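## Task

Every cable passes through the conduit and carries a letter tag at just one of its ends. Find cables F and H, take each one's end without a tag, and seat it fully in the socket marked with that cable's letter on the junction box's side face. Each plug sitting in a socket that is not its own undoes one correct plug. A plug counts only if it stays seated with no help from the robot. Finish by opening the grippers and moving the arms away.

## Robot and tools

ROBOT. Two arms, left_arm and right_arm. Each has six revolute joints (waist, shoulder, elbow, wrist pitch, wrist yaw, wrist roll) and a parallel gripper. The bases sit at (-0.007, +0.294, +0.117) m for left_arm and (+0.047, -0.337, +0.117) m for right_arm, both slightly tilted. A mounting plate and a metal frame behind the arms are fixed obstacles.

FRAME. All reported positions share one scene frame: origin on the table surface midway between the arms, +z up, +x outward over the table, +y toward left_arm. The arm names are labels, not image sides. Reported hand positions can be slightly wrong, more so at full reach.

GRIPPER. The fingers point along the gripper's +z axis and separate along its y axis. end_effector_position is the spot between the finger pads, roughly 1 cm short of the fingertips.

execute_actions. Argument actions is a list holding zero or one item. An empty list only reports the current state. A motion item is {"rows": [...], "steps": n}: n is 1 to 15 control steps of 1/30 s (default 15); rows has 1 to 15 rows, one applied per step, and the last row repeats if rows run out. A wait item is {"steps": n} with n up to 300, counted from the previous result and including your reply time. Optional pictures (true/false) controls whether images come back. A refused call moves nothing.

ROW LAYOUT. One row is a single list of 14 numbers, each within [-1, 1], covering both arms even if only one moves: left_arm waist, shoulder, elbow, wrist pitch, wrist yaw, wrist roll, opening; then right_arm in the same seven-number order. The six joint numbers are offsets, not poses: they are measured from the joint angles printed in the latest result that shows them (in the second or later call within one reply, from where the arm stands when that action begins). Rows do not add up; each is counted from that same reference. Scale: 1.0 equals 1.202 rad for waist, 1.258 shoulder, 1.238 elbow, 2.073 wrist pitch, 2.022 for wrist yaw and for wrist roll. Joint ranges in radians: waist -2.618 to 3.054, shoulder 0.000 to 3.142, elbow 0.000 to 3.142, wrist pitch -1.571 to 1.571, wrist yaw -1.571 to 1.571, wrist roll -2.094 to 2.094. Asking for more than 0.036 rad beyond a range end gets the call refused; true ends may differ by up to 0.036 rad, and overshooting targets are clipped there. The opening number is absolute, not an offset: +1 fully open, -1 closed.

MOTION LIMITS. Each step the commanded target may lead the measured angle by at most 0.202 rad (waist), 0.258 (shoulder), 0.238 (elbow), 0.573 (wrist pitch), 0.522 (wrist yaw and roll). If the targets would move a hand over 70 mm from where it is, all that arm's targets are pulled back. Big moves therefore take several actions. Between calls the arms keep heading to the last row's target until they nearly stop or a step is HELD. Sending zeros is not a pause; it drives the arm back to the reference angles. Arms can sag: to hold one still, send offsets back to the desired angles in a reply's first call and zeros afterwards, enlarging the offset if a joint still falls short.

GRIPPING. grip_measured reports finger opening on the same scale as the opening command; each gripper's reading may be off by about 1 mm. To hold something, command about 0.03 below grip_measured; a smaller margin grips more gently. Pad force tops out around 50 to 62 N, less on very thin parts.

RESULT LINES. State line: left_arm and right_arm hand position (m) and orientation quaternion (wxyz). Joint positions and Joint velocities: per arm, six joints in rad and rad/s, then finger gap in m (0.094 m when fully open). "joint sent to its limit": a joint was driven to its end, possibly by an earlier action; its absence proves nothing. "joint command not followed": a clearance check altered or blocked some joint targets. HELD: on those steps the row was partly or fully not sent. "too close": an arm, counting its plate and its half of the frame, is near something. MOTOR HOT appears from 75 °C; OVER-TEMPERATURE FAULT means an arm was stopped (at 90 °C for 10 s, and at 100 °C the arm goes limp and drops). Limit time spent holding loads.

zoom_image. camera is one of cam_head_left (896x504), cam_head_right (896x504), cam_left_wrist (504x504), cam_right_wrist (504x504); region is [x0, y0, x1, y1] in that image's pixels, origin top-left, no larger than 504 by 504. It shows more detail of the latest picture.

read_manual. Optional section "licences" returns URDF licence text; no motion.

finished_scene. scene is the number of the current scene.

CAUTIONS. Never let the arms strike or shove each other. Keep every object on the table. Avoid dropping, slamming or forcing parts; insert plugs with controlled pressure. Loose objects may occasionally get nudged by an outside disturbance, so check plugs stay seated before finishing.

Each tool is called as name(argument=value, ...) on one line, values as JSON.

## Session

execute_actions(actions=[])

Scene clock: 0.00 s of 6600.00 s.
left_arm: end_effector_position=(-0.0001, +0.6298, +0.3567) grip_measured=+1.000 end_effector_quat_wxyz=(-0.279, +0.957, +0.081, +0.014) | right_arm: end_effector_position=(+0.2419, +0.0545, +0.3712) grip_measured=+1.000 end_effector_quat_wxyz=(+0.354, +0.049, +0.757, +0.546)
Joint positions: left_arm=[ 2.143  1.446  1.448 -1.142  0.536 -1.457  0.094] | right_arm=[1.779 1.454 0.745 0.647 0.678 0.758 0.094]
Joint velocities: left_arm=[-0.002  0.002 -0.022  0.007 -0.037  0.051  0.   ] | right_arm=[ 0.007  0.007 -0.012 -0.051 -0.125  0.022  0.   ]

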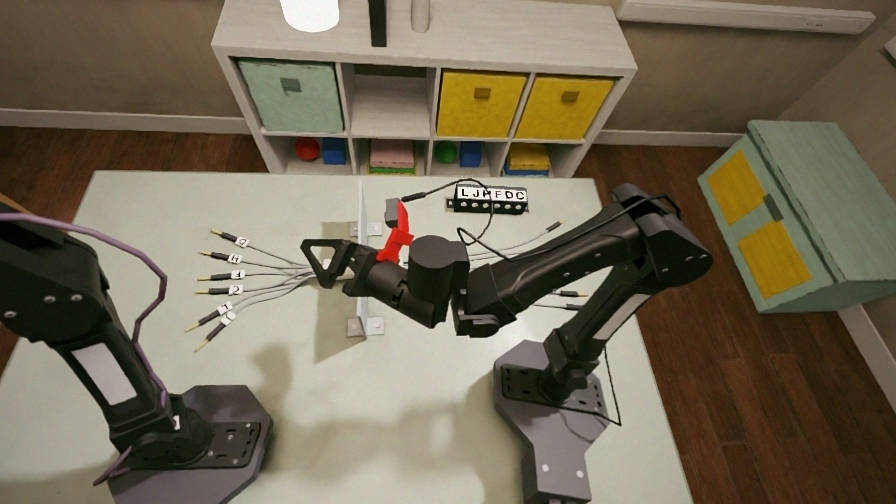

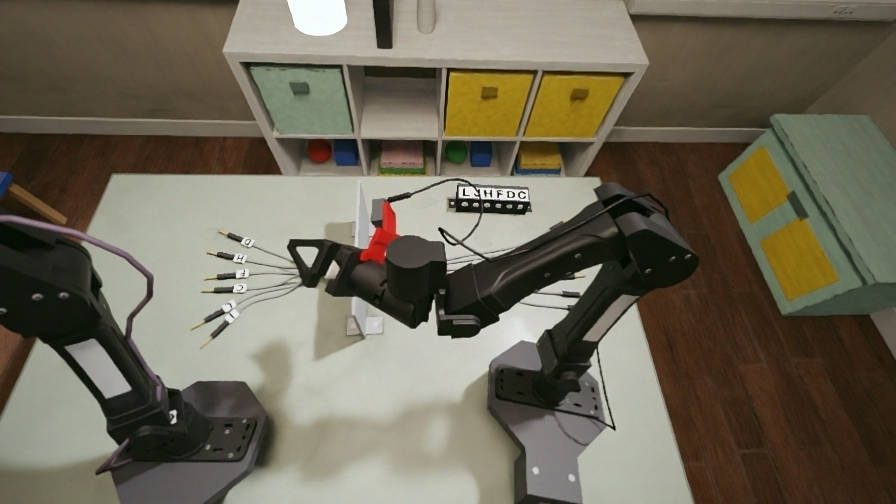

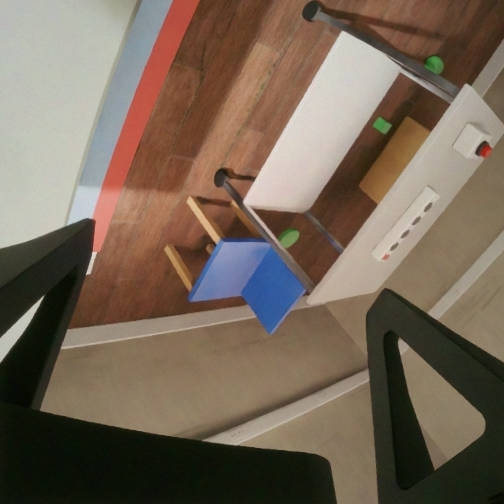

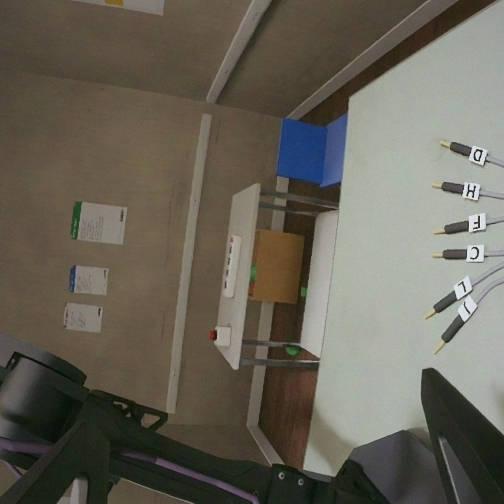

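execute_actions(actions=[{"rows":[[0,0,0,0,0,0,1,-0.2,-0.3,0.3,-0.2,-0.2,-0.2,1],[0,0,0,0,0,0,1,-0.5,-0.5,0.3,-0.3,-0.33,-0.37,1],[0,0,0,0,0,0,1,-1,-0.6,0.2,-0.3,-0.33,-0.37,1]],"steps":15}], pictures=false)

execute_actions(actions=[{"steps":30}])

Scene clock: 3.80 s of 6600.00 s.
left_arm: end_effector_position=(-0.0001, +0.6298, +0.3567) grip_measured=+1.000 end_effector_quat_wxyz=(-0.279, +0.957, +0.081, +0.014) | right_arm: end_effector_position=(+0.4054, -0.1775, +0.5225) grip_measured=+1.000 end_effector_quat_wxyz=(+0.627, -0.071, +0.660, +0.408)
Joint positions: left_arm=[ 2.143  1.446  1.448 -1.142  0.536 -1.457  0.094] | right_arm=[1.06  0.779 0.957 0.113 0.101 0.119 0.094]
Joint velocities: left_arm=[-0.012 -0.002  0.007 -0.037  0.051  0.022  0.   ] | right_arm=[-2.098 -1.282  0.139 -0.476 -0.564 -0.696  0.   ]
Steps of this call (steps 1 to 90: nothing new was sent; then 0.30 s passed at rest; steps 91 to 105: all 15 steps of this action). Readings (joint positions):
91: left_arm=[2.143 1.446 1.448 -1.142 0.536 -1.457] | right_arm=[1.766 1.443 0.758 0.608 0.645 0.729]
92: left_arm=[2.143 1.446 1.448 -1.142 0.536 -1.457] | right_arm=[1.735 1.419 0.786 0.517 0.574 0.667]
94: left_arm=[2.143 1.446 1.448 -1.142 0.536 -1.457] | right_arm=[1.642 1.343 0.853 0.366 0.431 0.531]
98: left_arm=[2.143 1.446 1.448 -1.142 0.536 -1.457] | right_arm=[1.440 1.145 0.931 0.230 0.250 0.312]
105: the state above

Scene clock: 4.80 s of 6600.00 s.
left_arm: end_effector_position=(-0.0001, +0.6298, +0.3567) grip_measured=+1.000 end_effector_quat_wxyz=(-0.279, +0.957, +0.081, +0.014) | right_arm: end_effector_position=(+0.4478, -0.2951, +0.5100) grip_measured=+1.000 end_effector_quat_wxyz=(+0.695, -0.019, +0.688, +0.206)
Joint positions: left_arm=[ 2.143  1.446  1.448 -1.142  0.536 -1.457  0.094] | right_arm=[0.586 0.691 0.982 0.035 0.022 0.021 0.094]
Joint velocities: left_arm=[ 0.007  0.007 -0.012  0.022 -0.022  0.007  0.   ] | right_arm=[-0.002  0.007 -0.012  0.007 -0.095 -0.037  0.   ]
Steps of this call (steps 1 to 30: the robot went on to your last target). Readings (joint positions):
1: left_arm=[2.143 1.446 1.448 -1.142 0.536 -1.457] | right_arm=[0.986 0.741 0.963 0.103 0.087 0.100]
2: left_arm=[2.143 1.446 1.448 -1.142 0.536 -1.457] | right_arm=[0.913 0.714 0.971 0.100 0.077 0.084]
4: left_arm=[2.143 1.446 1.448 -1.142 0.536 -1.457] | right_arm=[0.768 0.691 0.981 0.099 0.059 0.062]
8: left_arm=[2.143 1.446 1.448 -1.142 0.536 -1.457] | right_arm=[0.591 0.691 0.982 0.062 0.049 0.038]
30: the state above
All arms were judged still, so your last target was given up. Only a new action makes them travel on or press farther. Fingers that are still opening or closing keep moving.
camera_calibration (this result's frames):
cam_right_wrist: T_world_to_cam=[[0.315316, -0.805516, -0.501716, -0.119972], [-0.613353, 0.230435, -0.755445, 0.777495], [0.724136, 0.545933, -0.421407, 0.148326], [0, 0, 0, 1]] pos_world=[0.4073, -0.356777, 0.589668]

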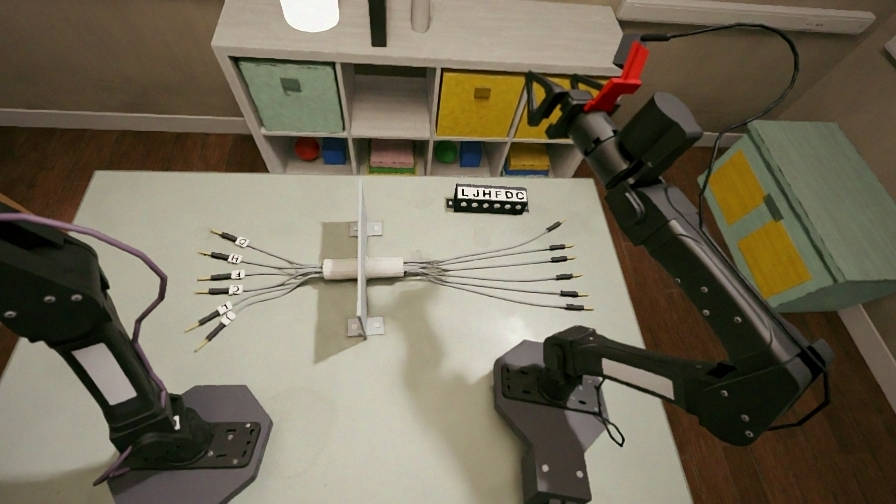

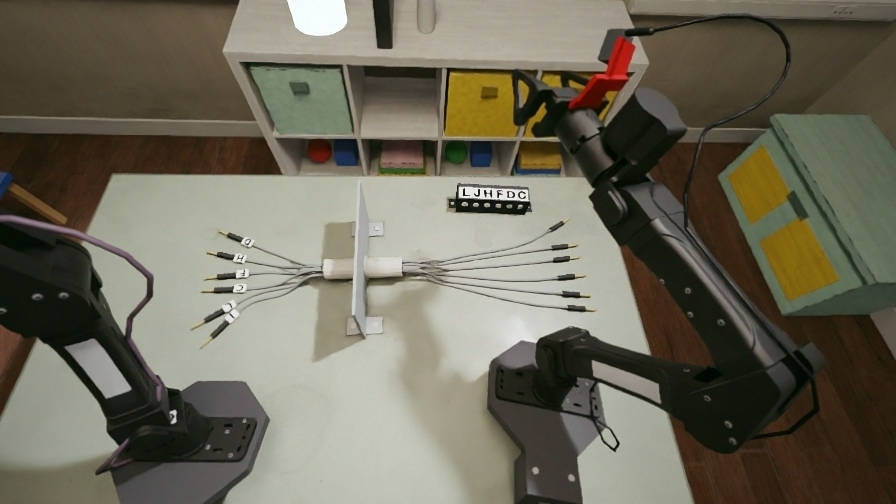

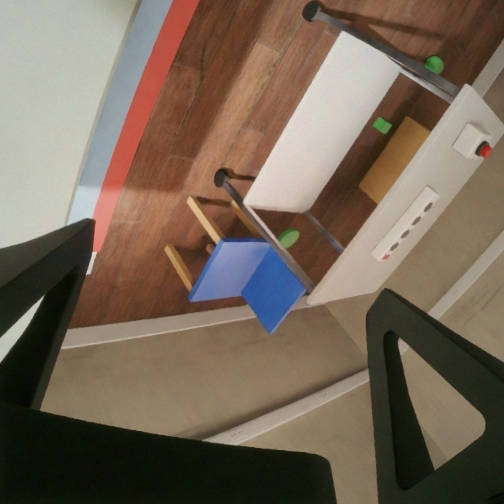

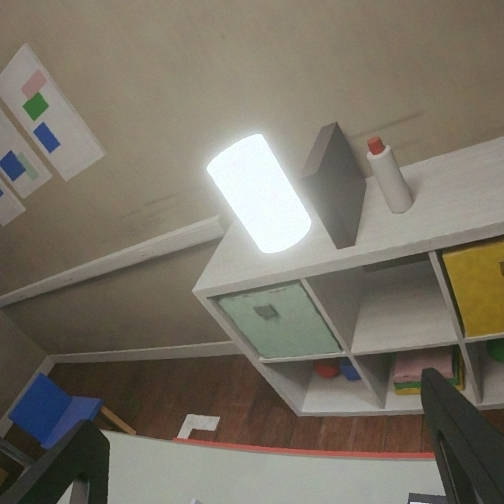

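zoom_image(camera="cam_head_left", region=[170, 170, 620, 370])

Region (170, 170, 620, 370) of cam_head_left's 896x504 image, scaled by 1.120, with more detail than that image has.

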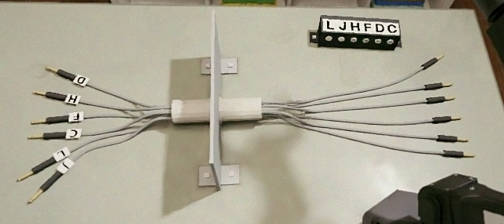

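execute_actions(actions=[{"rows":[[-0.2,0,0,0,-0.1,0,1,0,0,0,0,0,0,1],[-0.5,0,0,0,-0.2,0,1,0,0,0,0,0,0,1],[-1,0,0,0.1,-0.265,0.033,1,0,0,0,0,0,0,1]],"steps":15}], pictures=false)

execute_actions(actions=[{"steps":8}], pictures=false)

Scene clock: 11.60 s of 6600.00 s.
left_arm: end_effector_position=(+0.2506, +0.6301, +0.2651) grip_measured=+1.000 end_effector_quat_wxyz=(-0.227, +0.900, -0.363, -0.084) | right_arm: end_effector_position=(+0.4478, -0.2951, +0.5099) grip_measured=+1.000 end_effector_quat_wxyz=(+0.695, -0.019, +0.688, +0.206)
Joint positions: left_arm=[ 1.135  1.449  1.446 -0.937  0.039 -1.407  0.094] | right_arm=[0.586 0.691 0.982 0.034 0.022 0.021 0.094]
Joint velocities: left_arm=[-2.078  0.002 -0.002  0.037 -0.198  0.022  0.   ] | right_arm=[-0.022 -0.002 -0.012 -0.007 -0.037 -0.037  0.   ]
Steps of this call (steps 1 to 90: nothing new was sent; then 3.30 s passed at rest; steps 91 to 105: all 15 steps of this action). Readings (joint positions):
91: left_arm=[2.122 1.446 1.448 -1.141 0.502 -1.457] | right_arm=[0.586 0.691 0.982 0.034 0.022 0.021]
92: left_arm=[2.073 1.446 1.448 -1.140 0.434 -1.457] | right_arm=[0.586 0.691 0.982 0.034 0.022 0.021]
94: left_arm=[1.933 1.447 1.446 -1.095 0.284 -1.442] | right_arm=[0.586 0.691 0.982 0.034 0.022 0.021]
98: left_arm=[1.646 1.449 1.446 -0.991 0.121 -1.419] | right_arm=[0.586 0.691 0.982 0.034 0.022 0.021]
105: the state above

Scene clock: 11.87 s of 6600.00 s.
left_arm: end_effector_position=(+0.3125, +0.5840, +0.2445) grip_measured=+1.000 end_effector_quat_wxyz=(-0.205, +0.866, -0.454, -0.046) | right_arm: end_effector_position=(+0.4478, -0.2951, +0.5099) grip_measured=+1.000 end_effector_quat_wxyz=(+0.695, -0.019, +0.688, +0.206)
Joint positions: left_arm=[ 0.922  1.449  1.446 -0.932  0.034 -1.404  0.094] | right_arm=[0.586 0.691 0.982 0.034 0.022 0.021 0.094]
Joint velocities: left_arm=[ 0.115  0.002  0.022  0.051 -0.081 -0.007  0.   ] | right_arm=[-0.012 -0.007  0.002 -0.037 -0.007 -0.007  0.   ]
Steps of this call (steps 1 to 8: the robot went on to your last target). Readings (joint positions):
1: left_arm=[1.062 1.449 1.446 -0.935 0.036 -1.406] | right_arm=[0.586 0.691 0.982 0.034 0.022 0.021]
2: left_arm=[0.998 1.449 1.446 -0.933 0.037 -1.406] | right_arm=[0.586 0.691 0.982 0.034 0.022 0.021]
4: left_arm=[0.922 1.449 1.446 -0.932 0.044 -1.404] | right_arm=[0.586 0.691 0.982 0.034 0.022 0.021]
8: the state above

execute_actions(actions=[{"rows":[[-0.2,0.03,-0.05,0.03,-0.017,0.007,1,0,0,0,0,0,0,1],[-0.4,0.08,-0.12,0.05,-0.017,0.007,1,0,0,0,0,0,0,1],[-0.553,0.13,-0.196,0.061,-0.017,0.007,1,0,0,0,0,0,0,1]],"steps":15}], pictures=false)

execute_actions(actions=[{"steps":12}])

Scene clock: 13.00 s of 6600.00 s.
left_arm: end_effector_position=(+0.3601, +0.3520, +0.0796) grip_measured=+1.000 end_effector_quat_wxyz=(+0.019, +0.705, -0.709, -0.015) | right_arm: end_effector_position=(+0.4478, -0.2951, +0.5099) grip_measured=+1.000 end_effector_quat_wxyz=(+0.695, -0.019, +0.688, +0.206)
Joint positions: left_arm=[ 0.234  1.643  1.201 -0.823  0.024 -1.4    0.094] | right_arm=[0.586 0.691 0.982 0.034 0.022 0.021 0.094]
Joint velocities: left_arm=[-0.496 -0.09  -0.017  0.081  0.154  0.095  0.   ] | right_arm=[-0.012  0.012  0.012  0.022  0.081 -0.007  0.   ]
Steps of this call (steps 1 to 19: the robot went on to your last target; steps 20 to 34: all 15 steps of this action). Readings (joint positions):
20: left_arm=[0.909 1.450 1.439 -0.924 0.008 -1.404] | right_arm=[0.586 0.691 0.982 0.034 0.022 0.021]
21: left_arm=[0.872 1.452 1.423 -0.905 -0.001 -1.404] | right_arm=[0.586 0.691 0.982 0.034 0.022 0.021]
23: left_arm=[0.787 1.473 1.372 -0.869 0.004 -1.404] | right_arm=[0.586 0.691 0.982 0.034 0.022 0.021]
27: left_arm=[0.614 1.570 1.264 -0.836 0.004 -1.404] | right_arm=[0.586 0.691 0.982 0.034 0.022 0.021]
34: the state above

Scene clock: 13.40 s of 6600.00 s.
left_arm: end_effector_position=(+0.3610, +0.3589, +0.0816) grip_measured=+1.000 end_effector_quat_wxyz=(+0.011, +0.709, -0.704, -0.017) | right_arm: end_effector_position=(+0.4478, -0.2951, +0.5099) grip_measured=+1.000 end_effector_quat_wxyz=(+0.695, -0.019, +0.688, +0.206)
Joint positions: left_arm=[ 0.249  1.637  1.201 -0.818  0.017 -1.399  0.094] | right_arm=[0.586 0.691 0.982 0.034 0.022 0.021 0.094]
Joint velocities: left_arm=[ 0.007  0.007  0.012  0.007 -0.037  0.007  0.   ] | right_arm=[-0.017  0.012 -0.002  0.022  0.051 -0.051  0.   ]
Steps of this call (steps 1 to 12: the robot went on to your last target). Readings (joint positions):
1: left_arm=[0.224 1.640 1.201 -0.820 0.028 -1.399] | right_arm=[0.586 0.691 0.982 0.034 0.022 0.021]
2: left_arm=[0.225 1.638 1.201 -0.819 0.027 -1.399] | right_arm=[0.586 0.691 0.982 0.034 0.022 0.021]
4: left_arm=[0.237 1.637 1.201 -0.818 0.024 -1.399] | right_arm=[0.586 0.691 0.982 0.034 0.022 0.021]
8: left_arm=[0.249 1.637 1.201 -0.818 0.017 -1.399] | right_arm=[0.586 0.691 0.982 0.034 0.022 0.021]
12: the state above
camera_calibration (this result's frames):
cam_left_wrist: T_world_to_cam=[[0.947205, 0.320447, -0.0107465, -0.459516], [0.266126, -0.767061, 0.583776, 0.141342], [0.178826, -0.555816, -0.811844, 0.315447], [0, 0, 0, 1]] pos_world=[0.341231, 0.430999, 0.168643]
cam_right_wrist: T_world_to_cam=[[0.315558, -0.80543, -0.501702, -0.120024], [-0.613653, 0.230064, -0.755315, 0.777361], [0.723777, 0.546217, -0.421656, 0.148637], [0, 0, 0, 1]] pos_world=[0.407325, -0.356701, 0.58961]

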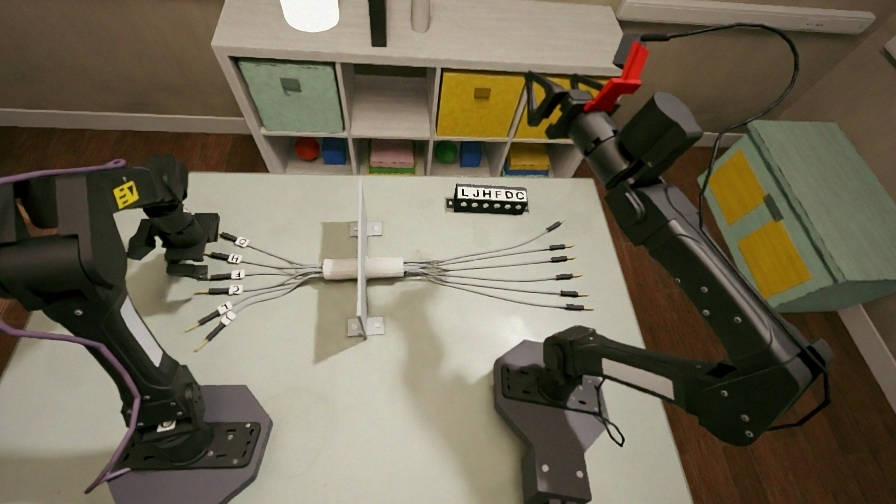

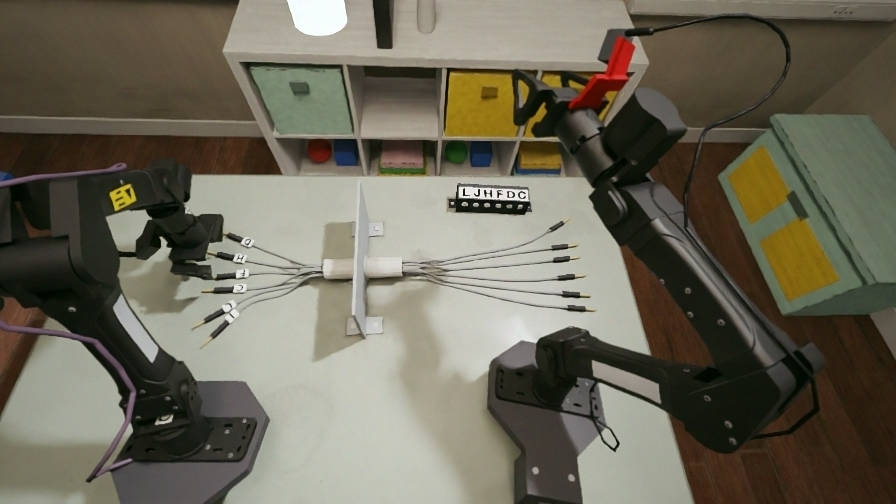

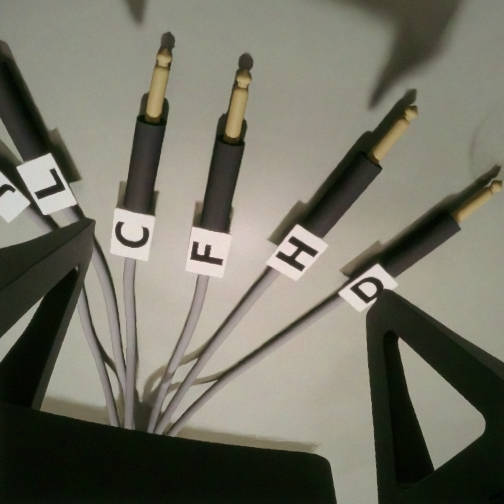

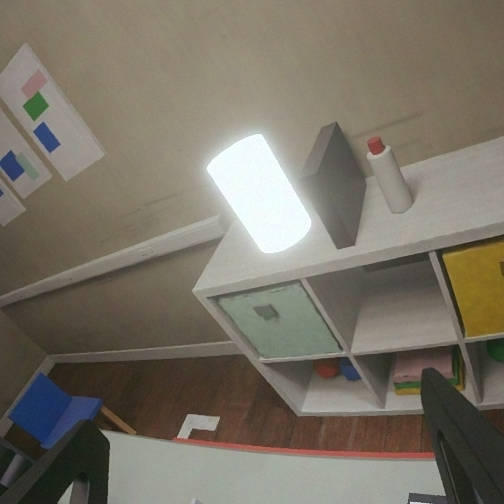

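execute_actions(actions=[{"rows":[[-0.018,0.02,-0.02,0.025,0,0,-0.36,0,0,0,0,0,0,1],[-0.018,0.04,-0.035,0.045,0,0,-0.36,0,0,0,0,0,0,1],[-0.018,0.06,-0.05,0.068,0,0,-0.36,0,0,0,0,0,0,1],[-0.018,0.075,-0.066,0.085,0,0,-0.36,0,0,0,0,0,0,1]],"steps":15}])

Scene clock: 15.87 s of 6600.00 s.
left_arm: end_effector_position=(+0.3498, +0.3534, +0.0314) grip_measured=-0.358 end_effector_quat_wxyz=(+0.028, +0.705, -0.708, -0.024) | right_arm: end_effector_position=(+0.4478, -0.2951, +0.5099) grip_measured=+1.000 end_effector_quat_wxyz=(+0.695, -0.019, +0.688, +0.206)
Joint positions: left_arm=[ 0.236  1.744  1.12  -0.665  0.02  -1.399  0.03 ] | right_arm=[0.586 0.691 0.982 0.034 0.022 0.021 0.094]
Joint velocities: left_arm=[ 0.022  0.007  0.002  0.022  0.037 -0.066 -0.001] | right_arm=[-0.002  0.002 -0.002 -0.022 -0.081  0.007  0.   ]
Steps of this call (steps 1 to 30: the robot went on to your last target; steps 31 to 59: nothing new was sent; steps 60 to 74: all 15 steps of this action). Readings (joint positions):
60: left_arm=[0.248 1.638 1.199 -0.814 0.017 -1.399] | right_arm=[0.586 0.691 0.982 0.034 0.022 0.021]
61: left_arm=[0.246 1.641 1.194 -0.801 0.017 -1.399] | right_arm=[0.586 0.691 0.982 0.034 0.022 0.021]
63: left_arm=[0.241 1.662 1.174 -0.752 0.017 -1.399] | right_arm=[0.586 0.691 0.982 0.034 0.022 0.021]
67: left_arm=[0.236 1.730 1.131 -0.690 0.020 -1.399] | right_arm=[0.586 0.691 0.982 0.034 0.022 0.021]
74: the state above
camera_calibration (this result's frames):
cam_left_wrist: T_world_to_cam=[[0.949462, 0.310367, -0.0468358, -0.44375], [0.277969, -0.762111, 0.584739, 0.16349], [0.14579, -0.568207, -0.809868, 0.28951], [0, 0, 0, 1]] pos_world=[0.333672, 0.426824, 0.118082]
cam_right_wrist: T_world_to_cam=[[0.315558, -0.80543, -0.501702, -0.120024], [-0.613653, 0.230064, -0.755315, 0.777361], [0.723777, 0.546217, -0.421656, 0.148637], [0, 0, 0, 1]] pos_world=[0.407325, -0.356701, 0.58961]

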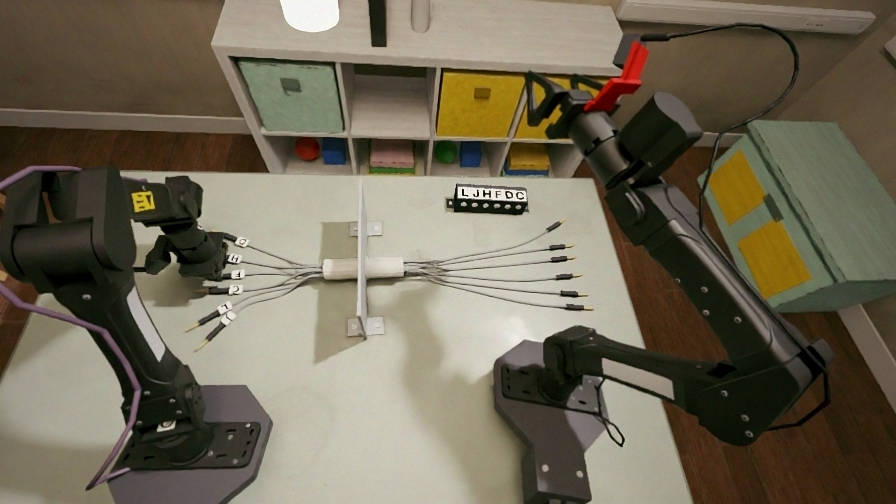

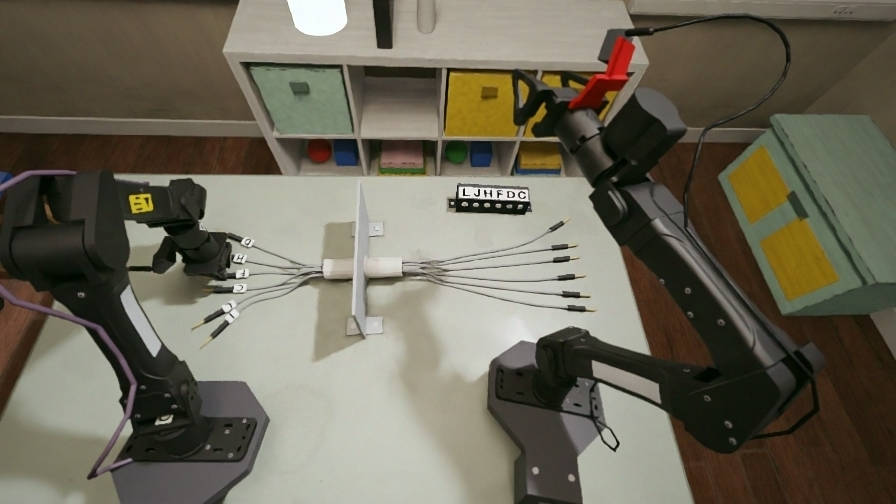

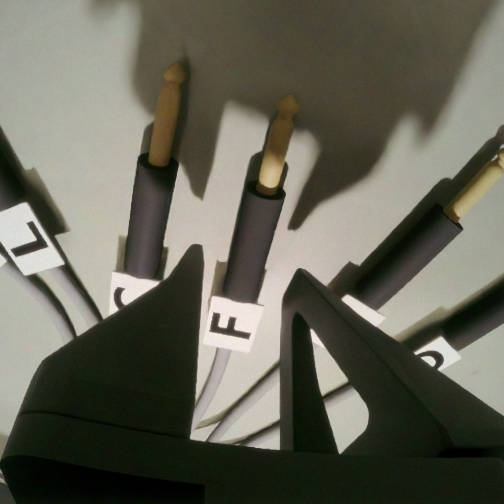

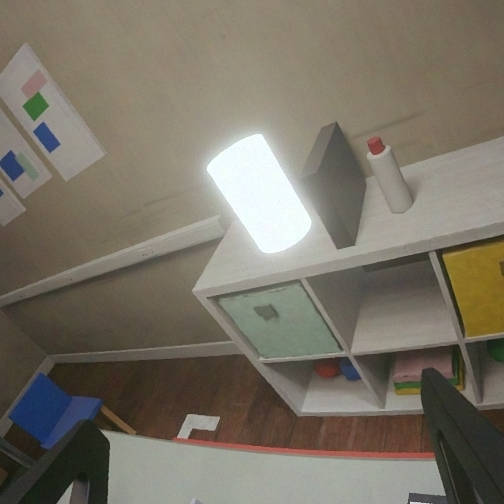

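execute_actions(actions=[{"rows":[[0,0.02,0.003,0.012,0,0,-0.36,0,0,0,0,0,0,1],[0,0.045,0.003,0.026,0,0,-0.36,0,0,0,0,0,0,1]],"steps":15}])

Scene clock: 17.20 s of 6600.00 s.
left_arm: end_effector_position=(+0.3486, +0.3533, +0.0136) grip_measured=-0.358 end_effector_quat_wxyz=(+0.035, +0.705, -0.708, -0.028) | right_arm: end_effector_position=(+0.4478, -0.2951, +0.5099) grip_measured=+1.000 end_effector_quat_wxyz=(+0.695, -0.019, +0.688, +0.206)
Joint positions: left_arm=[ 0.236  1.8    1.12  -0.625  0.022 -1.399  0.03 ] | right_arm=[0.586 0.691 0.982 0.034 0.022 0.021 0.094]
Joint velocities: left_arm=[-0.012 -0.012  0.002 -0.022  0.051 -0.022  0.001] | right_arm=[ 0.027 -0.012 -0.002  0.037 -0.022  0.051  0.   ]
Steps of this call (steps 1 to 25: the robot went on to your last target; steps 26 to 40: all 15 steps of this action). Readings (joint positions):
26: left_arm=[0.236 1.745 1.120 -0.654 0.020 -1.399] | right_arm=[0.586 0.691 0.982 0.034 0.022 0.021]
27: left_arm=[0.236 1.749 1.120 -0.650 0.020 -1.399] | right_arm=[0.586 0.691 0.982 0.034 0.022 0.021]
29: left_arm=[0.236 1.769 1.120 -0.637 0.021 -1.399] | right_arm=[0.586 0.691 0.982 0.034 0.022 0.021]
33: left_arm=[0.236 1.799 1.120 -0.631 0.022 -1.399] | right_arm=[0.586 0.691 0.982 0.034 0.022 0.021]
40: the state above
camera_calibration (this result's frames):
cam_left_wrist: T_world_to_cam=[[0.948421, 0.310694, -0.0629831, -0.442957], [0.287455, -0.759072, 0.584105, 0.169766], [0.13367, -0.572083, -0.809231, 0.280794], [0, 0, 0, 1]] pos_world=[0.333776, 0.427126, 0.100167]
cam_right_wrist: T_world_to_cam=[[0.315558, -0.80543, -0.501702, -0.120024], [-0.613653, 0.230064, -0.755315, 0.777361], [0.723777, 0.546217, -0.421656, 0.148637], [0, 0, 0, 1]] pos_world=[0.407325, -0.356701, 0.58961]

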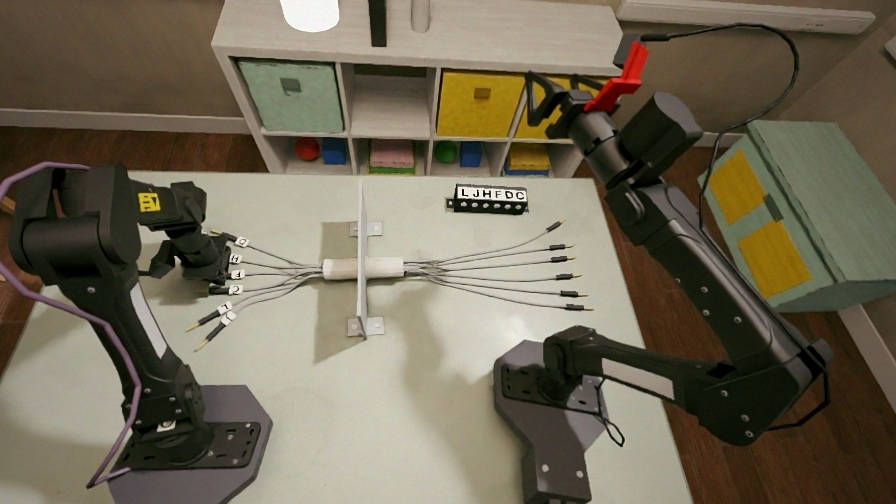

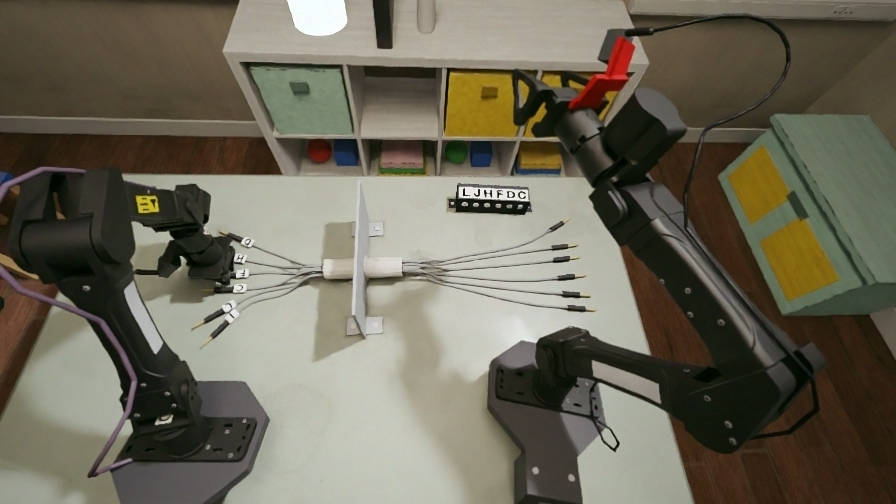

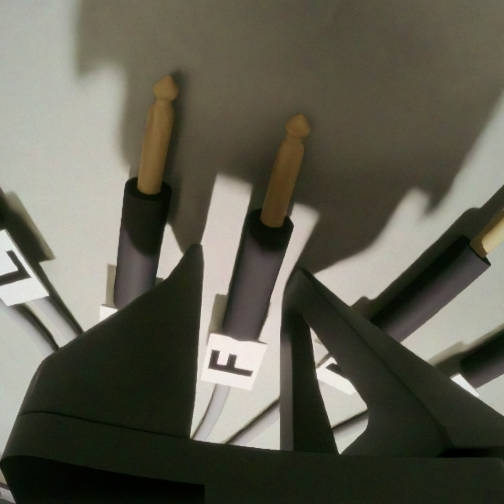

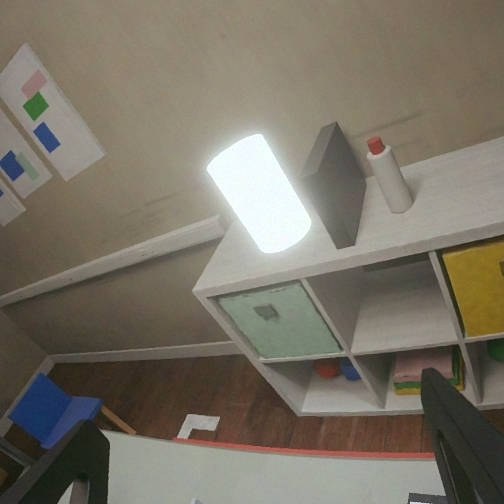

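Close.

execute_actions(actions=[{"rows":[[0,0,0,0,0,0,-0.6,0,0,0,0,0,0,1],[0,0,0,0,0,0,-0.7,0,0,0,0,0,0,1],[0,0,0,0,0,0,-0.8,0,0,0,0,0,0,1]],"steps":12}], pictures=false)

Scene clock: 18.20 s of 6600.00 s.
left_arm: end_effector_position=(+0.3489, +0.3532, +0.0135) grip_measured=-0.766 end_effector_quat_wxyz=(+0.034, +0.705, -0.708, -0.027) | right_arm: end_effector_position=(+0.4478, -0.2951, +0.5099) grip_measured=+1.000 end_effector_quat_wxyz=(+0.695, -0.019, +0.688, +0.206)
Joint positions: left_arm=[ 0.236  1.8    1.12  -0.624  0.023 -1.399  0.011] | right_arm=[0.586 0.691 0.982 0.034 0.022 0.021 0.094]
Joint velocities: left_arm=[-0.012  0.002 -0.022  0.007 -0.007 -0.095  0.   ] | right_arm=[-0.002 -0.002  0.002  0.022 -0.081 -0.007  0.   ]
Steps of this call (steps 1 to 15: the robot went on to your last target; steps 16 to 18: nothing new was sent; steps 19 to 30: all 12 steps of this action). Readings (joint positions):
19: left_arm=[0.236 1.800 1.120 -0.624 0.022 -1.399] | right_arm=[0.586 0.691 0.982 0.034 0.022 0.021]
20: left_arm=[0.236 1.800 1.120 -0.624 0.023 -1.399] | right_arm=[0.586 0.691 0.982 0.034 0.022 0.021]
22: left_arm=[0.236 1.800 1.120 -0.624 0.023 -1.399] | right_arm=[0.586 0.691 0.982 0.034 0.022 0.021]
26: left_arm=[0.236 1.800 1.120 -0.624 0.023 -1.399] | right_arm=[0.586 0.691 0.982 0.034 0.022 0.021]
30: the state above

execute_actions(actions=[{"rows":[[0.01,-0.023,0.012,-0.021,0,0,-0.8,0,0,0,0,0,0,1],[0.02,-0.023,0.012,-0.021,0,0,-0.8,0,0,0,0,0,0,1],[0.03,-0.023,0.012,-0.021,0,0,-0.8,0,0,0,0,0,0,1],[0.04,-0.023,0.012,-0.021,0,0,-0.8,0,0,0,0,0,0,1],[0.05,-0.023,0.012,-0.021,0,0,-0.8,0,0,0,0,0,0,1],[0.06,-0.023,0.012,-0.021,0,0,-0.8,0,0,0,0,0,0,1],[0.07,-0.023,0.012,-0.021,0,0,-0.8,0,0,0,0,0,0,1],[0.08,-0.023,0.012,-0.021,0,0,-0.8,0,0,0,0,0,0,1],[0.09,-0.023,0.012,-0.021,0,0,-0.8,0,0,0,0,0,0,1],[0.1,-0.023,0.012,-0.021,0,0,-0.8,0,0,0,0,0,0,1]],"steps":15}])

zoom_image(camera="cam_head_left", region=[170, 170, 620, 370])

Scene clock: 19.97 s of 6600.00 s.
left_arm: end_effector_position=(+0.3361, +0.3919, +0.0158) grip_measured=-0.766 end_effector_quat_wxyz=(+0.034, +0.743, -0.667, -0.041) | right_arm: end_effector_position=(+0.4478, -0.2951, +0.5099) grip_measured=+1.000 end_effector_quat_wxyz=(+0.695, -0.019, +0.688, +0.206)
Joint positions: left_arm=[ 0.352  1.8    1.12  -0.642  0.035 -1.399  0.011] | right_arm=[0.586 0.691 0.982 0.034 0.022 0.021 0.094]
Joint velocities: left_arm=[-0.017 -0.012  0.002 -0.037 -0.007 -0.037  0.   ] | right_arm=[-0.002  0.002 -0.002  0.037  0.022  0.007  0.   ]
Steps of this call (steps 1 to 15: the robot went on to your last target; steps 16 to 38: nothing new was sent; steps 39 to 53: all 15 steps of this action). Readings (joint positions):
39: left_arm=[0.236 1.800 1.120 -0.625 0.023 -1.399] | right_arm=[0.586 0.691 0.982 0.034 0.022 0.021]
40: left_arm=[0.238 1.800 1.120 -0.627 0.024 -1.399] | right_arm=[0.586 0.691 0.982 0.034 0.022 0.021]
42: left_arm=[0.246 1.800 1.120 -0.632 0.028 -1.399] | right_arm=[0.586 0.691 0.982 0.034 0.022 0.021]
46: left_arm=[0.291 1.800 1.120 -0.638 0.034 -1.399] | right_arm=[0.586 0.691 0.982 0.034 0.022 0.021]
53: the state above
camera_calibration (this result's frames):
cam_left_wrist: T_world_to_cam=[[0.907473, 0.414127, -0.0706487, -0.469593], [0.379589, -0.736209, 0.560275, 0.16185], [0.180013, -0.535252, -0.825288, 0.276636], [0, 0, 0, 1]] pos_world=[0.314908, 0.461697, 0.104447]
cam_right_wrist: T_world_to_cam=[[0.315558, -0.80543, -0.501702, -0.120024], [-0.613653, 0.230064, -0.755315, 0.777361], [0.723777, 0.546217, -0.421656, 0.148637], [0, 0, 0, 1]] pos_world=[0.407325, -0.356701, 0.58961]

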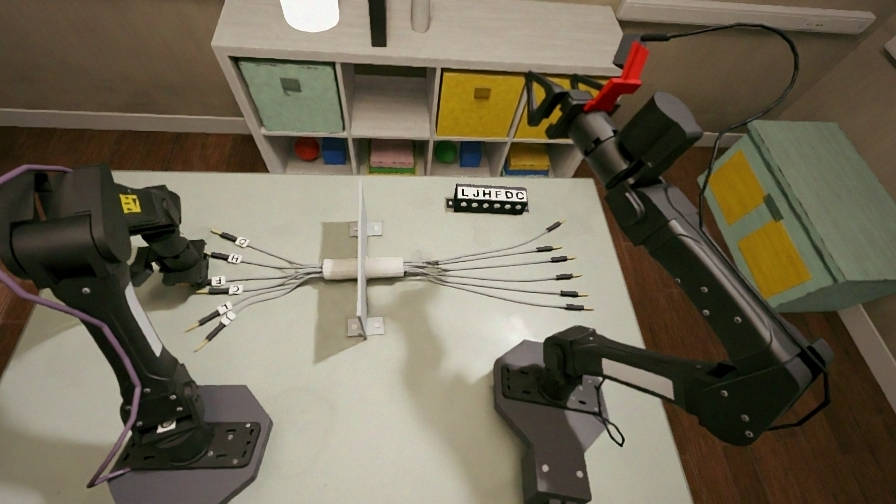

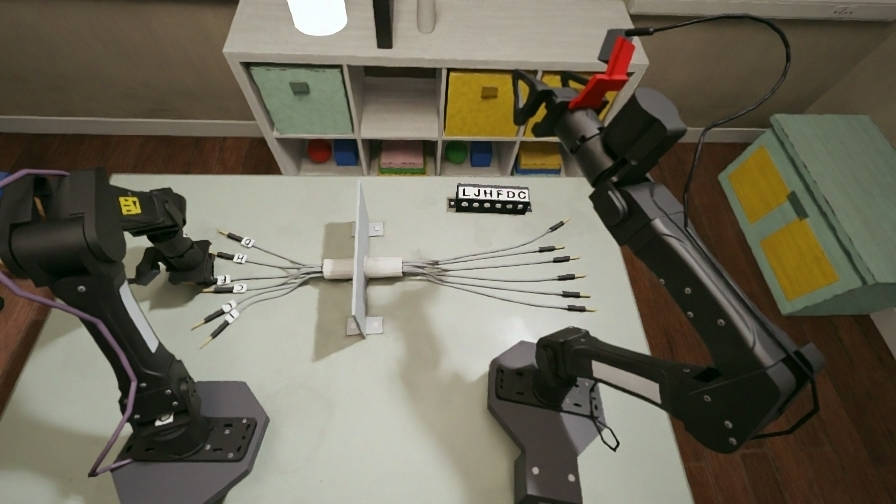

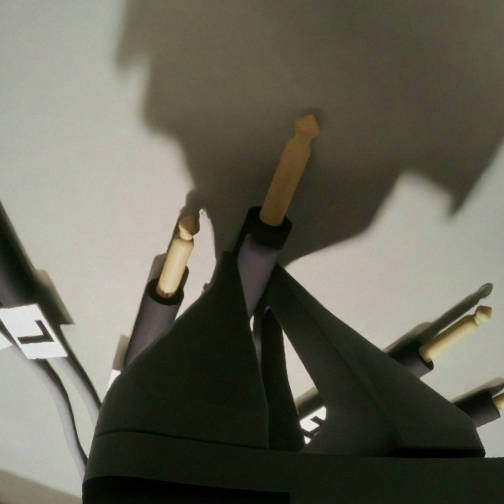

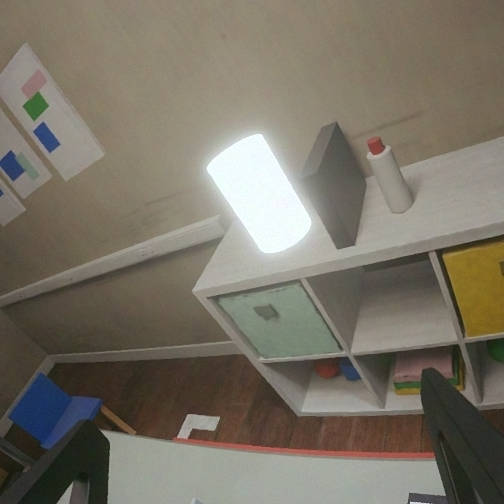

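Region (170, 170, 620, 370) of cam_head_left's 896x504 image, scaled by 1.120, with more detail than that image has.

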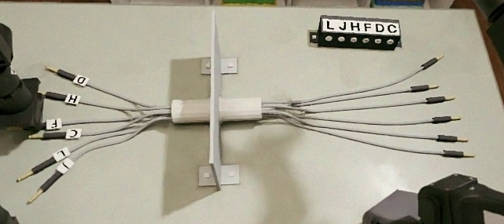

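execute_actions(actions=[{"rows":[[0,0,0,0,0,0,-0.4,0,0,0,0,0,0,1],[0,0,0,0,0,0,-0.4,0,0,0,0,0,0,1],[0,0,0,0,0,0,-0.4,0,0,0,0,0,0,1],[0,0,0,0,0,0,-0.4,0,0,0,0,0,0,1],[0,-0.04,0.02,-0.035,0,0,-0.4,0,0,0,0,0,0,1],[0,-0.075,0.04,-0.068,0,0,-0.4,0,0,0,0,0,0,1],[0,-0.075,0.04,-0.068,0,0,-0.4,0,0,0,0,0,0,1],[0,-0.075,0.04,-0.068,0,0,-0.4,0,0,0,0,0,0,1],[-0.03,-0.04,0.11,-0.08,0,0.03,-0.4,0,0,0,0,0,0,1],[-0.06,0,0.18,-0.1,0,0.06,-0.4,0,0,0,0,0,0,1],[-0.102,0.073,0.294,-0.123,-0.007,0.099,-0.4,0,0,0,0,0,0,1]],"steps":15}], pictures=false)

execute_actions(actions=[{"steps":12}])

Scene clock: 24.60 s of 6600.00 s.
left_arm: end_effector_position=(+0.4255, +0.3638, +0.0548) grip_measured=-0.402 end_effector_quat_wxyz=(+0.005, +0.656, -0.755, -0.001) | right_arm: end_effector_position=(+0.4478, -0.2951, +0.5099) grip_measured=+1.000 end_effector_quat_wxyz=(+0.695, -0.019, +0.688, +0.206)
Joint positions: left_arm=[ 0.237  1.876  1.467 -0.817  0.031 -1.264  0.028] | right_arm=[0.586 0.691 0.982 0.034 0.022 0.021 0.094]
Joint velocities: left_arm=[-0.447  0.115  0.393  0.022  0.066  0.388  0.   ] | right_arm=[ 0.002  0.007  0.002  0.007  0.037 -0.051  0.   ]
Steps of this call (steps 1 to 15: the robot went on to your last target; steps 16 to 90: nothing new was sent; then 1.13 s passed at rest; steps 91 to 105: all 15 steps of this action). Readings (joint positions):
91: left_arm=[0.352 1.800 1.120 -0.643 0.036 -1.399] | right_arm=[0.586 0.691 0.982 0.034 0.022 0.021]
92: left_arm=[0.352 1.800 1.120 -0.643 0.036 -1.399] | right_arm=[0.586 0.691 0.982 0.034 0.022 0.021]
94: left_arm=[0.352 1.800 1.120 -0.643 0.037 -1.399] | right_arm=[0.586 0.691 0.982 0.034 0.022 0.021]
98: left_arm=[0.352 1.763 1.131 -0.704 0.038 -1.399] | right_arm=[0.586 0.691 0.982 0.034 0.022 0.021]
105: the state above

Scene clock: 25.00 s of 6600.00 s.
left_arm: end_effector_position=(+0.4145, +0.3537, +0.0528) grip_measured=-0.402 end_effector_quat_wxyz=(-0.032, -0.630, +0.776, +0.011) | right_arm: end_effector_position=(+0.4478, -0.2951, +0.5099) grip_measured=+1.000 end_effector_quat_wxyz=(+0.695, -0.019, +0.688, +0.206)
Joint positions: left_arm=[ 0.219  1.886  1.473 -0.869  0.034 -1.213  0.028] | right_arm=[0.586 0.691 0.982 0.034 0.022 0.021 0.094]
Joint velocities: left_arm=[-0.002 -0.002 -0.002 -0.007  0.037  0.051  0.   ] | right_arm=[-0.002  0.007  0.002  0.007 -0.022 -0.095  0.   ]
Steps of this call (steps 1 to 12: the robot went on to your last target). Readings (joint positions):
1: left_arm=[0.225 1.877 1.473 -0.818 0.033 -1.252] | right_arm=[0.586 0.691 0.982 0.034 0.022 0.021]
2: left_arm=[0.218 1.877 1.473 -0.823 0.034 -1.243] | right_arm=[0.586 0.691 0.982 0.034 0.022 0.021]
4: left_arm=[0.217 1.879 1.473 -0.841 0.034 -1.231] | right_arm=[0.586 0.691 0.982 0.034 0.022 0.021]
8: left_arm=[0.219 1.885 1.473 -0.862 0.034 -1.218] | right_arm=[0.586 0.691 0.982 0.034 0.022 0.021]
12: the state above
camera_calibration (this result's frames):
cam_left_wrist: T_world_to_cam=[[0.992788, 0.112364, -0.0417853, -0.452503], [0.114334, -0.782667, 0.611849, 0.206848], [0.0360457, -0.612214, -0.78987, 0.357617], [0, 0, 0, 1]] pos_world=[0.4127, 0.431676, 0.137003]
cam_right_wrist: T_world_to_cam=[[0.315558, -0.80543, -0.501702, -0.120024], [-0.613653, 0.230064, -0.755315, 0.777361], [0.723777, 0.546217, -0.421656, 0.148637], [0, 0, 0, 1]] pos_world=[0.407325, -0.356701, 0.58961]

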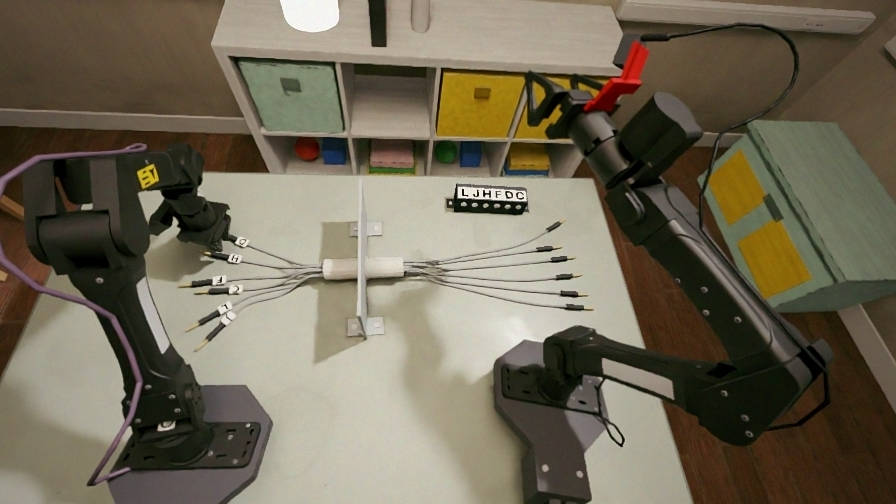

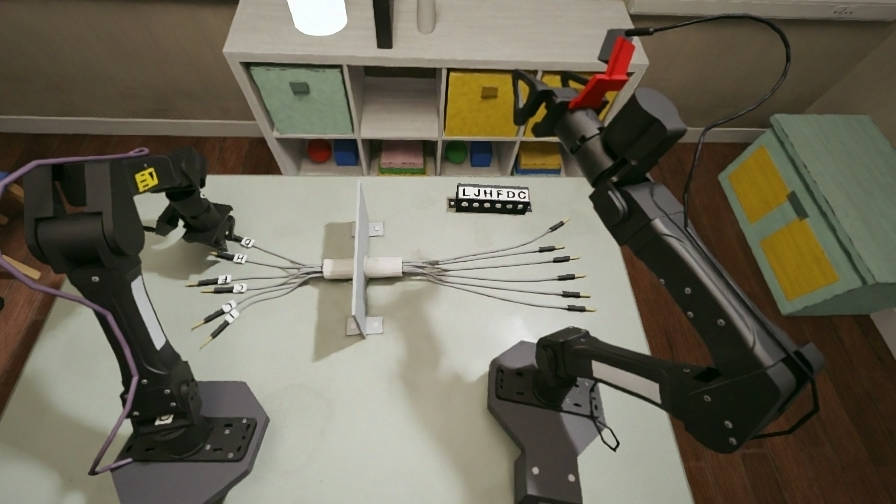

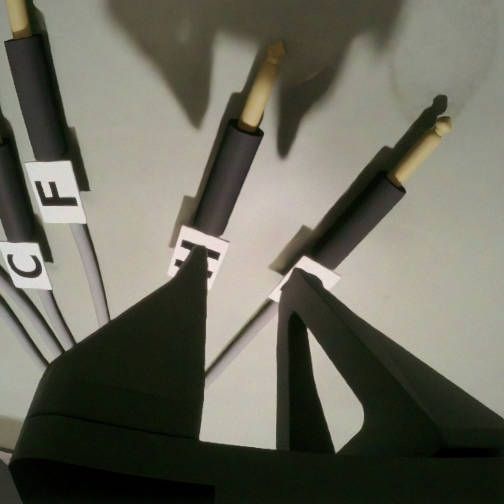

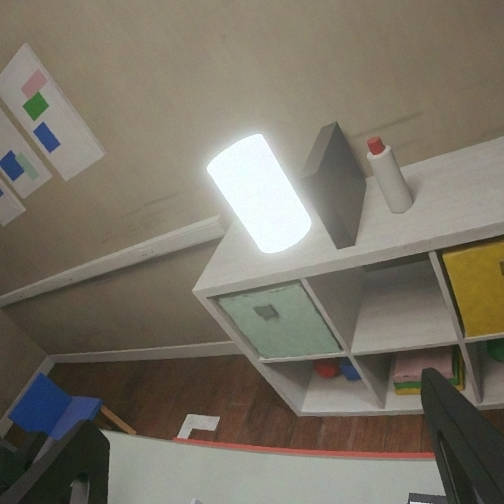

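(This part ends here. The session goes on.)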